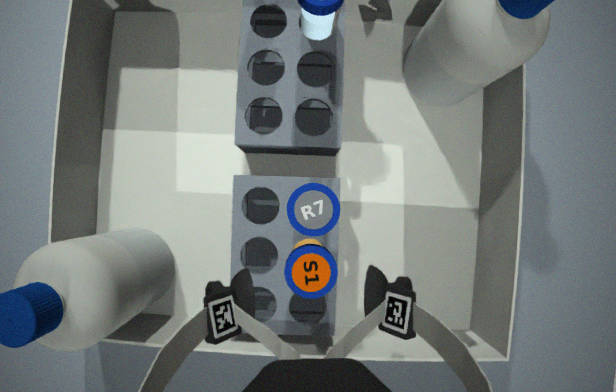

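>>> execute_actions(actions=[{"r1":{"joints":{"lift_m":0.965}}}], cameras=[])

>>> execute_actions(actions=[{"r1":{"joints":{"gripper_m":0.0}}}], cameras=[])

>>> execute_actions(actions=[{"r1":{"joints":{"lift_m":1.2}}}], cameras=["r1_wrist_camera","r2_head_camera"])

Scene clock: 64.07 s.
r1.base_odometry: x=-1.273 y=+0.121 heading=+2.400 (m, m, rad; r1's odometry frame)
r1.turned_by_wheels: +0.000 (rad since the last result)
r1.turned_by_imu: +0.001 (rad since the last result)
r1.base_tilt: forward=-0.3 right=-0.1 (deg)
r1.lidar_m: 0.33 0.36 0.52 4.21 2.18 1.66 1.62 1.73 2.49 1.12 0.47 0.36
r1.base_status: not commanded
r1.joint_positions: lift_m=+0.965 arm_m=+0.526 wrist_yaw_rad=+0.000 wrist_pitch_rad=+1.570 wrist_roll_rad=+1.569 gripper_m=+0.060
r1.joint_status: all done
r1.motor_effort: lift_m=+18(18) arm_m=+7(7) wrist_yaw_rad=-1(1) wrist_pitch_rad=-1(0) wrist_roll_rad=+1(1) gripper_m=-2(1) wheel_0=+2(2) wheel_1=-2(2) wheel_2=-1(1) (%)
r1.hand_pose: x=+0.6969 y=-0.0874 z=+0.8549 quat_wxyz=(+0.501, +0.500, +0.500, -0.499) (m; r1's base frame)
r1.wrist_depth_mm: 279 312 314 255 315 222 - / 285 312 314 255 315 301 266 / 293 310 314 276 317 315 265 / 297 312 307 193 315 317 262 / 218 304 309 254 315 317 258 / 181 287 211 193 195 317 264 / 182 251 252 145 286 276 263
r2.base_odometry: x=+0.000 y=+0.000 heading=-2.400 (m, m, rad; r2's odometry frame)
r2.turned_by_wheels: +0.000 (rad since the last result)
r2.turned_by_imu: +0.000 (rad since the last result)
r2.base_tilt: forward=+0.2 right=-0.5 (deg)
r2.lidar_m: 0.92 1.17 2.66 1.79 1.23 1.11 1.13 1.45 3.12 3.46 3.95 1.35
r2.base_status: not commanded
r2.joint_positions: lift_m=+1.000 arm_m=-0.002 wrist_yaw_rad=+0.000 wrist_pitch_rad=+0.004 wrist_roll_rad=+0.012 gripper_m=+0.057
r2.joint_status: not commanded
r2.motor_effort: lift_m=+23(23) arm_m=+0(0) wrist_yaw_rad=-3(3) wrist_pitch_rad=-8(9) wrist_roll_rad=+0(1) gripper_m=-8(6) wheel_0=+1(1) wheel_1=+1(1) wheel_2=+0(0) (%)
r2.hand_pose: x=+0.4571 y=-0.0873 z=+1.1768 quat_wxyz=(+1.000, +0.006, +0.002, +0.000) (m; r2's base frame)
r2.wrist_depth_mm: - - - - - - - / - - - - - - - / - - - - - - - / - - - - - - - / - - 1499 - - - - / 1281 1205 200 1397 198 - - / 1756 960 960 - 1138 - -
pictures: none
No camera images: the call's "cameras" was empty. Leave "cameras" out to get every camera's image.

Scene clock: 65.47 s.
r1.base_odometry: x=-1.273 y=+0.121 heading=+2.400 (m, m, rad; r1's odometry frame)
r1.turned_by_wheels: +0.000 (rad since the last result)
r1.turned_by_imu: +0.000 (rad since the last result)
r1.base_tilt: forward=-0.1 right=-0.2 (deg)
r1.lidar_m: 0.33 0.37 0.53 4.20 2.18 1.67 1.62 1.74 2.50 1.12 0.46 0.37
r1.base_status: not commanded
r1.joint_positions: lift_m=+0.965 arm_m=+0.526 wrist_yaw_rad=+0.000 wrist_pitch_rad=+1.570 wrist_roll_rad=+1.569 gripper_m=+0.000
r1.joint_status: all done
r1.motor_effort: lift_m=+18(18) arm_m=+7(7) wrist_yaw_rad=-1(2) wrist_pitch_rad=-1(2) wrist_roll_rad=+1(1) gripper_m=-17(16) wheel_0=+2(2) wheel_1=-2(2) wheel_2=-1(1) (%)
r1.hand_pose: x=+0.6967 y=-0.0874 z=+0.8549 quat_wxyz=(+0.500, +0.500, +0.500, -0.500) (m; r1's base frame)
r1.wrist_depth_mm: 281 312 314 255 315 222 - / 287 310 314 255 315 301 266 / 290 310 310 277 314 319 264 / 297 309 307 193 315 317 260 / 220 304 306 243 315 315 258 / 181 289 191 184 187 317 265 / 183 249 253 253 283 265 260
r2.base_odometry: x=+0.000 y=+0.000 heading=-2.400 (m, m, rad; r2's odometry frame)
r2.turned_by_wheels: +0.000 (rad since the last result)
r2.turned_by_imu: +0.000 (rad since the last result)
r2.base_tilt: forward=+0.3 right=-0.6 (deg)
r2.lidar_m: 0.92 1.15 2.69 1.82 1.23 1.09 1.13 1.47 3.08 3.46 3.96 1.37
r2.base_status: not commanded
r2.joint_positions: lift_m=+1.000 arm_m=-0.002 wrist_yaw_rad=+0.000 wrist_pitch_rad=+0.004 wrist_roll_rad=+0.012 gripper_m=+0.057
r2.joint_status: not commanded
r2.motor_effort: lift_m=+23(23) arm_m=+0(0) wrist_yaw_rad=-2(2) wrist_pitch_rad=-8(8) wrist_roll_rad=+1(1) gripper_m=-1(2) wheel_0=+1(1) wheel_1=+1(1) wheel_2=+0(0) (%)
r2.hand_pose: x=+0.4571 y=-0.0873 z=+1.1768 quat_wxyz=(+1.000, +0.006, +0.002, +0.000) (m; r2's base frame)
r2.wrist_depth_mm: - - - - - - - / - - - - - - - / - - - - - - - / - - - - - - - / - - 1537 - - - - / 1281 1205 200 1397 198 - - / 1708 946 960 - 1160 - -
pictures: none
No camera images: the call's "cameras" was empty. Leave "cameras" out to get every camera's image.

Scene clock: 67.53 s.
r1.base_odometry: x=-1.273 y=+0.121 heading=+2.400 (m, m, rad; r1's odometry frame)
r1.turned_by_wheels: +0.000 (rad since the last result)
r1.turned_by_imu: +0.001 (rad since the last result)
r1.base_tilt: forward=-0.2 right=-0.2 (deg)
r1.lidar_m: 0.32 0.36 0.52 4.22 2.18 1.66 1.62 1.74 2.51 1.13 0.46 0.36
r1.base_status: not commanded
r1.joint_positions: lift_m=+1.199 arm_m=+0.526 wrist_yaw_rad=+0.000 wrist_pitch_rad=+1.570 wrist_roll_rad=+1.569 gripper_m=+0.000
r1.joint_status: all done
r1.motor_effort: lift_m=+23(24) arm_m=+7(7) wrist_yaw_rad=-1(0) wrist_pitch_rad=-1(2) wrist_roll_rad=+2(1) gripper_m=-14(17) wheel_0=+2(2) wheel_1=-2(2) wheel_2=-1(1) (%)
r1.hand_pose: x=+0.6968 y=-0.0874 z=+1.0889 quat_wxyz=(+0.501, +0.500, +0.500, -0.499) (m; r1's base frame)
r1.wrist_depth_mm: 549 549 554 554 554 554 1336 / 549 544 549 488 418 564 1336 / 539 544 539 544 549 554 1336 / 549 544 549 539 559 549 1098 / 544 413 525 517 549 554 1098 / 544 549 191 185 188 554 1308 / 544 539 544 549 549 549 1308
r2.base_odometry: x=+0.000 y=+0.000 heading=-2.400 (m, m, rad; r2's odometry frame)
r2.turned_by_wheels: +0.000 (rad since the last result)
r2.turned_by_imu: +0.000 (rad since the last result)
r2.base_tilt: forward=+0.2 right=-0.4 (deg)
r2.lidar_m: 0.92 1.14 2.68 1.77 1.21 1.09 1.13 1.44 3.10 3.49 3.93 1.37
r2.base_status: not commanded
r2.joint_positions: lift_m=+1.000 arm_m=-0.002 wrist_yaw_rad=+0.000 wrist_pitch_rad=+0.004 wrist_roll_rad=+0.012 gripper_m=+0.057
r2.joint_status: not commanded
r2.motor_effort: lift_m=+23(23) arm_m=+0(1) wrist_yaw_rad=-2(2) wrist_pitch_rad=-9(9) wrist_roll_rad=+0(0) gripper_m=-4(1) wheel_0=+1(1) wheel_1=+1(1) wheel_2=+0(0) (%)
r2.hand_pose: x=+0.4571 y=-0.0873 z=+1.1768 quat_wxyz=(+1.000, +0.006, +0.002, +0.000) (m; r2's base frame)
r2.wrist_depth_mm: - - - - - - - / - - - - - - - / - - - - - - - / - - - - - - - / - - - - - - - / 1281 1205 200 1397 198 - - / 1708 946 960 - 1138 - -
pictures: r1_wrist_camera, r2_head_camera
Images, in order (width x height): r1_wrist_camera 616x392, r2_head_camera 420x560.

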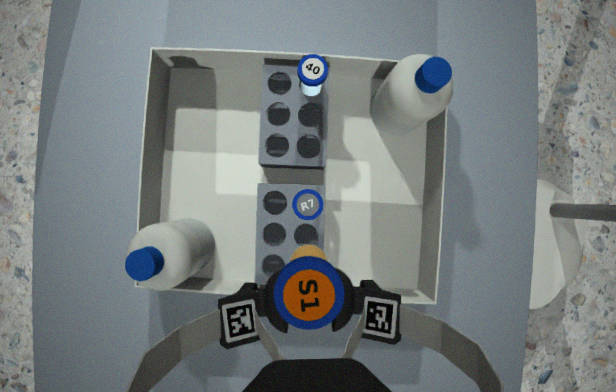

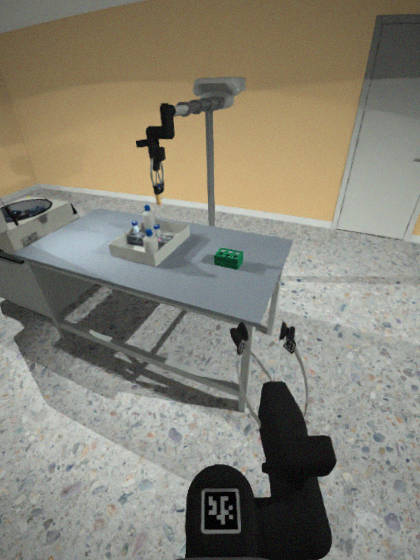

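>>> execute_actions(actions=[{"r1":{"base":{"translate_m":-0.25},"joints":{"arm_m":0.2}}}], cameras=[])

>>> execute_actions(actions=[{"r1":{"base":{"strafe_m":-1.05}}}], cameras=["r1_wrist_camera","r1_head_camera"])

Scene clock: 74.37 s.
r1.base_odometry: x=-1.089 y=-0.048 heading=+2.400 (m, m, rad; r1's odometry frame)
r1.turned_by_wheels: +0.000 (rad since the last result)
r1.turned_by_imu: +0.002 (rad since the last result)
r1.base_tilt: forward=-0.2 right=-0.2 (deg)
r1.lidar_m: 0.57 0.63 4.34 4.23 1.83 1.41 1.38 1.47 2.15 4.49 0.80 0.60
r1.base_status: done
r1.joint_positions: lift_m=+1.199 arm_m=+0.201 wrist_yaw_rad=+0.000 wrist_pitch_rad=+1.570 wrist_roll_rad=+1.570 gripper_m=+0.000
r1.joint_status: all done
r1.motor_effort: lift_m=+23(23) arm_m=-7(9) wrist_yaw_rad=+0(0) wrist_pitch_rad=-1(1) wrist_roll_rad=+1(2) gripper_m=-18(18) wheel_0=-1(7) wheel_1=+1(5) wheel_2=+0(7) (%)
r1.hand_pose: x=+0.3723 y=-0.0874 z=+1.0889 quat_wxyz=(+0.500, +0.500, +0.500, -0.500) (m; r1's base frame)
r1.wrist_depth_mm: 544 549 1281 1308 1336 1281 1336 / 544 544 1336 1336 1308 1366 1336 / 549 549 1281 1308 1336 1308 1336 / 549 539 1308 1308 1118 1336 1308 / 539 549 1308 1281 1118 1098 1336 / 535 554 191 185 187 1308 1366 / 544 549 1281 1281 1336 1308 1336
r2.base_odometry: x=+0.000 y=+0.000 heading=-2.400 (m, m, rad; r2's odometry frame)
r2.turned_by_wheels: +0.000 (rad since the last result)
r2.turned_by_imu: -0.001 (rad since the last result)
r2.base_tilt: forward=+0.2 right=-0.6 (deg)
r2.lidar_m: 0.91 1.14 2.70 1.82 1.22 1.10 1.13 1.46 3.09 3.47 3.94 1.36
r2.base_status: not commanded
r2.joint_positions: lift_m=+1.000 arm_m=-0.002 wrist_yaw_rad=+0.000 wrist_pitch_rad=+0.004 wrist_roll_rad=+0.012 gripper_m=+0.057
r2.joint_status: not commanded
r2.motor_effort: lift_m=+23(23) arm_m=+0(0) wrist_yaw_rad=-1(2) wrist_pitch_rad=-9(9) wrist_roll_rad=+0(1) gripper_m=-4(0) wheel_0=+1(1) wheel_1=+1(1) wheel_2=+0(0) (%)
r2.hand_pose: x=+0.4571 y=-0.0873 z=+1.1768 quat_wxyz=(+1.000, +0.006, +0.002, +0.000) (m; r2's base frame)
r2.wrist_depth_mm: - - - - - - - / - - - - - - - / - - - - - - - / - - - - - - - / - - - - - - - / 1308 1205 200 1397 198 - - / 1708 960 960 - 1118 - -
pictures: none
No camera images: the call's "cameras" was empty. Leave "cameras" out to get every camera's image.

Scene clock: 79.20 s.
r1.base_odometry: x=-0.379 y=+0.726 heading=+2.400 (m, m, rad; r1's odometry frame)
r1.turned_by_wheels: +0.000 (rad since the last result)
r1.turned_by_imu: +0.003 (rad since the last result)
r1.base_tilt: forward=-0.1 right=-0.2 (deg)
r1.lidar_m: 0.53 0.56 0.79 4.66 1.94 1.47 1.42 1.53 2.22 3.45 0.71 0.53
r1.base_status: done
r1.joint_positions: lift_m=+1.199 arm_m=+0.201 wrist_yaw_rad=+0.000 wrist_pitch_rad=+1.570 wrist_roll_rad=+1.570 gripper_m=+0.000
r1.joint_status: not commanded
r1.motor_effort: lift_m=+22(23) arm_m=-7(7) wrist_yaw_rad=+0(1) wrist_pitch_rad=+0(0) wrist_roll_rad=+2(1) gripper_m=-17(15) wheel_0=-1(7) wheel_1=+2(10) wheel_2=+0(0) (%)
r1.hand_pose: x=+0.3723 y=-0.0874 z=+1.0889 quat_wxyz=(+0.500, +0.500, +0.500, -0.500) (m; r1's base frame)
r1.wrist_depth_mm: 549 530 715 1308 1336 1336 1336 / 559 517 768 1281 1336 1366 1336 / 569 508 759 1308 1308 1336 1336 / 496 504 759 1308 1118 1336 1336 / 759 750 759 1281 1098 1098 1308 / 1336 1281 191 185 187 1308 1336 / 1281 976 1042 1308 1308 1308 1366
r2.base_odometry: x=+0.000 y=+0.000 heading=-2.400 (m, m, rad; r2's odometry frame)
r2.turned_by_wheels: +0.000 (rad since the last result)
r2.turned_by_imu: +0.000 (rad since the last result)
r2.base_tilt: forward=+0.2 right=-0.7 (deg)
r2.lidar_m: 0.92 1.15 2.67 1.83 1.21 1.09 1.13 1.45 3.05 3.46 3.92 1.37
r2.base_status: not commanded
r2.joint_positions: lift_m=+1.000 arm_m=-0.002 wrist_yaw_rad=+0.000 wrist_pitch_rad=+0.004 wrist_roll_rad=+0.012 gripper_m=+0.057
r2.joint_status: not commanded
r2.motor_effort: lift_m=+23(23) arm_m=+0(0) wrist_yaw_rad=-2(1) wrist_pitch_rad=-8(9) wrist_roll_rad=+0(0) gripper_m=-3(2) wheel_0=+1(0) wheel_1=+1(1) wheel_2=+0(0) (%)
r2.hand_pose: x=+0.4571 y=-0.0873 z=+1.1768 quat_wxyz=(+1.000, +0.006, +0.002, +0.000) (m; r2's base frame)
r2.wrist_depth_mm: - - - - - - - / - - - - - - - / - - - - - - - / - - - - - - - / - - - - - - - / 1255 1182 200 1397 199 - - / 1708 960 976 - 1138 - -
pictures: r1_head_camera, r1_wrist_camera
Images, in order (width x height): r1_head_camera 420x560, r1_wrist_camera 616x392.

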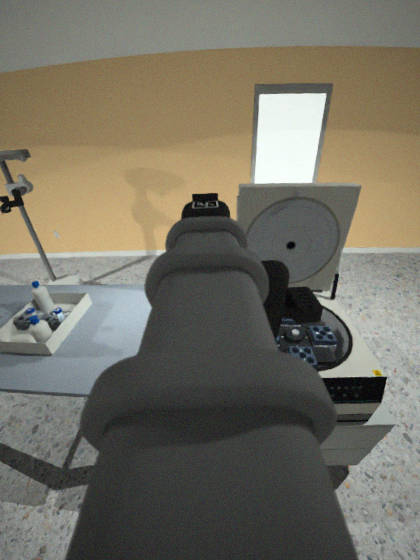

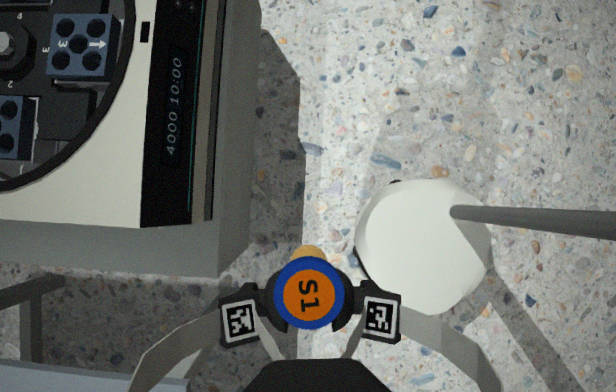

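>>> execute_actions(actions=[{"r1":{"base":{"strafe_m":-0.2}}}], cameras=[])

>>> execute_actions(actions=[{"r1":{"base":{"translate_m":0.2},"joints":{"arm_m":0.43}}}], cameras=["r1_wrist_camera"])

Scene clock: 87.57 s.
r1.base_odometry: x=-0.244 y=+0.874 heading=+2.400 (m, m, rad; r1's odometry frame)
r1.turned_by_wheels: +0.000 (rad since the last result)
r1.turned_by_imu: +0.002 (rad since the last result)
r1.base_tilt: forward=-0.2 right=-0.2 (deg)
r1.lidar_m: 0.50 0.55 0.78 4.67 1.97 1.51 1.45 1.55 2.22 3.26 0.70 0.51
r1.base_status: done
r1.joint_positions: lift_m=+1.199 arm_m=+0.201 wrist_yaw_rad=+0.000 wrist_pitch_rad=+1.570 wrist_roll_rad=+1.570 gripper_m=+0.000
r1.joint_status: not commanded
r1.motor_effort: lift_m=+23(22) arm_m=-7(7) wrist_yaw_rad=+0(1) wrist_pitch_rad=-1(1) wrist_roll_rad=+1(0) gripper_m=-17(17) wheel_0=-2(8) wheel_1=+0(8) wheel_2=+1(1) (%)
r1.hand_pose: x=+0.3723 y=-0.0874 z=+1.0889 quat_wxyz=(+0.500, +0.500, +0.500, -0.500) (m; r1's base frame)
r1.wrist_depth_mm: 500 504 759 1308 1336 1336 1308 / 559 508 715 1336 1308 1308 1336 / 564 517 732 1308 1336 1308 1281 / 559 517 759 1336 1138 1308 1308 / 554 504 759 1336 1098 1138 1336 / 496 500 191 185 187 1308 1336 / 500 504 759 1281 1308 1308 1366
r2.base_odometry: x=+0.000 y=+0.000 heading=-2.400 (m, m, rad; r2's odometry frame)
r2.turned_by_wheels: +0.000 (rad since the last result)
r2.turned_by_imu: -0.001 (rad since the last result)
r2.base_tilt: forward=+0.2 right=-0.6 (deg)
r2.lidar_m: 0.91 1.15 2.68 1.79 1.22 1.11 1.13 1.45 3.10 3.45 3.95 1.33
r2.base_status: not commanded
r2.joint_positions: lift_m=+1.000 arm_m=-0.002 wrist_yaw_rad=+0.000 wrist_pitch_rad=+0.004 wrist_roll_rad=+0.012 gripper_m=+0.057
r2.joint_status: not commanded
r2.motor_effort: lift_m=+23(23) arm_m=+0(1) wrist_yaw_rad=-2(3) wrist_pitch_rad=-9(8) wrist_roll_rad=+0(1) gripper_m=-2(2) wheel_0=+1(1) wheel_1=+1(1) wheel_2=+0(0) (%)
r2.hand_pose: x=+0.4571 y=-0.0873 z=+1.1768 quat_wxyz=(+1.000, +0.006, +0.002, +0.000) (m; r2's base frame)
r2.wrist_depth_mm: - - - - - - - / - - - - - - - / - - - - - - - / - - - - - - - / - - - - - - - / 1308 1205 200 1397 198 - - / 1708 946 976 - 1138 - -
pictures: none
No camera images: the call's "cameras" was empty. Leave "cameras" out to get every camera's image.

Scene clock: 89.63 s.
r1.base_odometry: x=-0.392 y=+1.009 heading=+2.400 (m, m, rad; r1's odometry frame)
r1.turned_by_wheels: +0.000 (rad since the last result)
r1.turned_by_imu: +0.000 (rad since the last result)
r1.base_tilt: forward=-0.2 right=-0.3 (deg)
r1.lidar_m: 0.30 0.32 0.50 1.70 2.22 1.70 1.64 1.75 2.54 3.26 0.41 0.32
r1.base_status: done
r1.joint_positions: lift_m=+1.199 arm_m=+0.429 wrist_yaw_rad=+0.000 wrist_pitch_rad=+1.570 wrist_roll_rad=+1.570 gripper_m=+0.000
r1.joint_status: all done
r1.motor_effort: lift_m=+22(22) arm_m=+7(8) wrist_yaw_rad=-1(1) wrist_pitch_rad=+0(0) wrist_roll_rad=+1(1) gripper_m=-14(16) wheel_0=+0(2) wheel_1=-1(7) wheel_2=-1(8) (%)
r1.hand_pose: x=+0.6000 y=-0.0874 z=+1.0889 quat_wxyz=(+0.501, +0.500, +0.500, -0.499) (m; r1's base frame)
r1.wrist_depth_mm: 445 500 539 569 504 1308 1336 / 452 496 574 564 569 1308 1336 / 466 535 569 569 569 1336 1308 / 469 539 564 569 554 1098 1336 / 473 504 559 539 569 1098 1308 / 477 500 191 185 187 1098 1308 / 469 500 504 500 508 917 1336
r2.base_odometry: x=+0.000 y=+0.000 heading=-2.400 (m, m, rad; r2's odometry frame)
r2.turned_by_wheels: +0.000 (rad since the last result)
r2.turned_by_imu: +0.000 (rad since the last result)
r2.base_tilt: forward=+0.2 right=-0.8 (deg)
r2.lidar_m: 0.90 1.14 2.69 1.78 1.21 1.11 1.15 1.44 3.10 3.44 3.93 1.35
r2.base_status: not commanded
r2.joint_positions: lift_m=+1.000 arm_m=-0.002 wrist_yaw_rad=+0.000 wrist_pitch_rad=+0.004 wrist_roll_rad=+0.012 gripper_m=+0.057
r2.joint_status: not commanded
r2.motor_effort: lift_m=+23(23) arm_m=+0(0) wrist_yaw_rad=-1(2) wrist_pitch_rad=-9(8) wrist_roll_rad=+0(2) gripper_m=-4(4) wheel_0=+1(1) wheel_1=+1(1) wheel_2=+0(0) (%)
r2.hand_pose: x=+0.4571 y=-0.0873 z=+1.1768 quat_wxyz=(+1.000, +0.006, +0.002, +0.000) (m; r2's base frame)
r2.wrist_depth_mm: - - - - - - - / - - - - - - - / - - - - - - - / - - - - - - - / - - - - - - - / 1281 1205 200 1397 198 - - / 1661 960 960 - 1138 - -
pictures: r1_wrist_camera
Images, in order (width x height): r1_wrist_camera 616x392.

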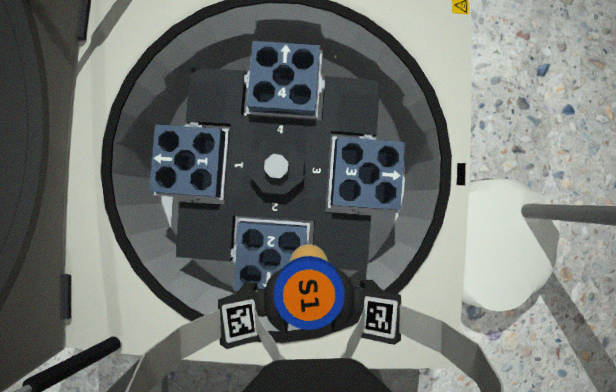

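>>> execute_actions(actions=[{"r1":{"base":{"strafe_m":0.035},"joints":{"arm_m":0.486,"lift_m":1.02}}}], cameras=["r1_wrist_camera"])

Scene clock: 96.43 s.
r1.base_odometry: x=-0.415 y=+0.983 heading=+2.399 (m, m, rad; r1's odometry frame)
r1.turned_by_wheels: +0.000 (rad since the last result)
r1.turned_by_imu: +0.001 (rad since the last result)
r1.base_tilt: forward=+0.0 right=-0.2 (deg)
r1.lidar_m: 0.31 0.34 0.49 1.71 2.22 1.68 1.65 1.74 2.54 3.30 0.44 0.34
r1.base_status: done
r1.joint_positions: lift_m=+1.020 arm_m=+0.485 wrist_yaw_rad=+0.000 wrist_pitch_rad=+1.570 wrist_roll_rad=+1.570 gripper_m=+0.000
r1.joint_status: all done
r1.motor_effort: lift_m=+18(21) arm_m=+7(6) wrist_yaw_rad=-2(2) wrist_pitch_rad=+0(1) wrist_roll_rad=+1(1) gripper_m=-18(18) wheel_0=+1(10) wheel_1=-1(6) wheel_2=-1(0) (%)
r1.hand_pose: x=+0.6559 y=-0.0874 z=+0.9099 quat_wxyz=(+0.501, +0.500, +0.500, -0.499) (m; r1's base frame)
r1.wrist_depth_mm: 324 384 387 389 397 394 336 / 322 364 370 384 389 392 353 / 322 379 392 373 387 392 357 / 322 404 387 389 389 410 330 / 324 347 392 362 389 392 329 / 320 324 192 185 188 329 329 / 320 324 324 338 324 329 329
r2.base_odometry: x=+0.000 y=+0.000 heading=-2.400 (m, m, rad; r2's odometry frame)
r2.turned_by_wheels: +0.000 (rad since the last result)
r2.turned_by_imu: +0.000 (rad since the last result)
r2.base_tilt: forward=+0.2 right=-0.6 (deg)
r2.lidar_m: 0.90 1.13 2.67 1.75 1.21 1.11 1.10 1.45 3.10 3.47 3.92 1.39
r2.base_status: not commanded
r2.joint_positions: lift_m=+1.000 arm_m=-0.002 wrist_yaw_rad=+0.000 wrist_pitch_rad=+0.004 wrist_roll_rad=+0.012 gripper_m=+0.057
r2.joint_status: not commanded
r2.motor_effort: lift_m=+23(23) arm_m=+0(1) wrist_yaw_rad=-2(0) wrist_pitch_rad=-9(9) wrist_roll_rad=+1(1) gripper_m=-5(2) wheel_0=+1(0) wheel_1=+1(1) wheel_2=+0(0) (%)
r2.hand_pose: x=+0.4571 y=-0.0873 z=+1.1768 quat_wxyz=(+1.000, +0.006, +0.002, +0.000) (m; r2's base frame)
r2.wrist_depth_mm: - - - - - - - / - - - - - - - / - - - - - - - / - - - - - - - / - - - - - - - / 1281 1205 200 1397 198 - - / 1708 960 946 - 1138 - -
pictures: r1_wrist_camera
Images, in order (width x height): r1_wrist_camera 616x392.

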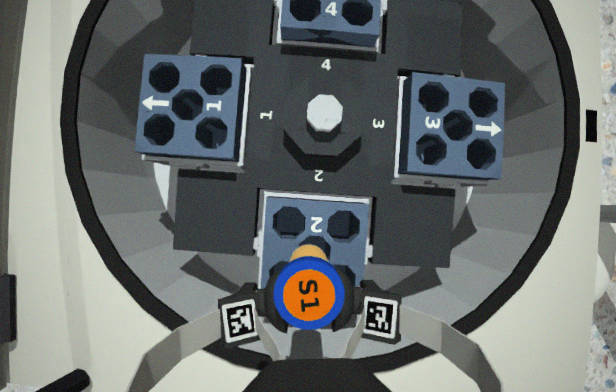

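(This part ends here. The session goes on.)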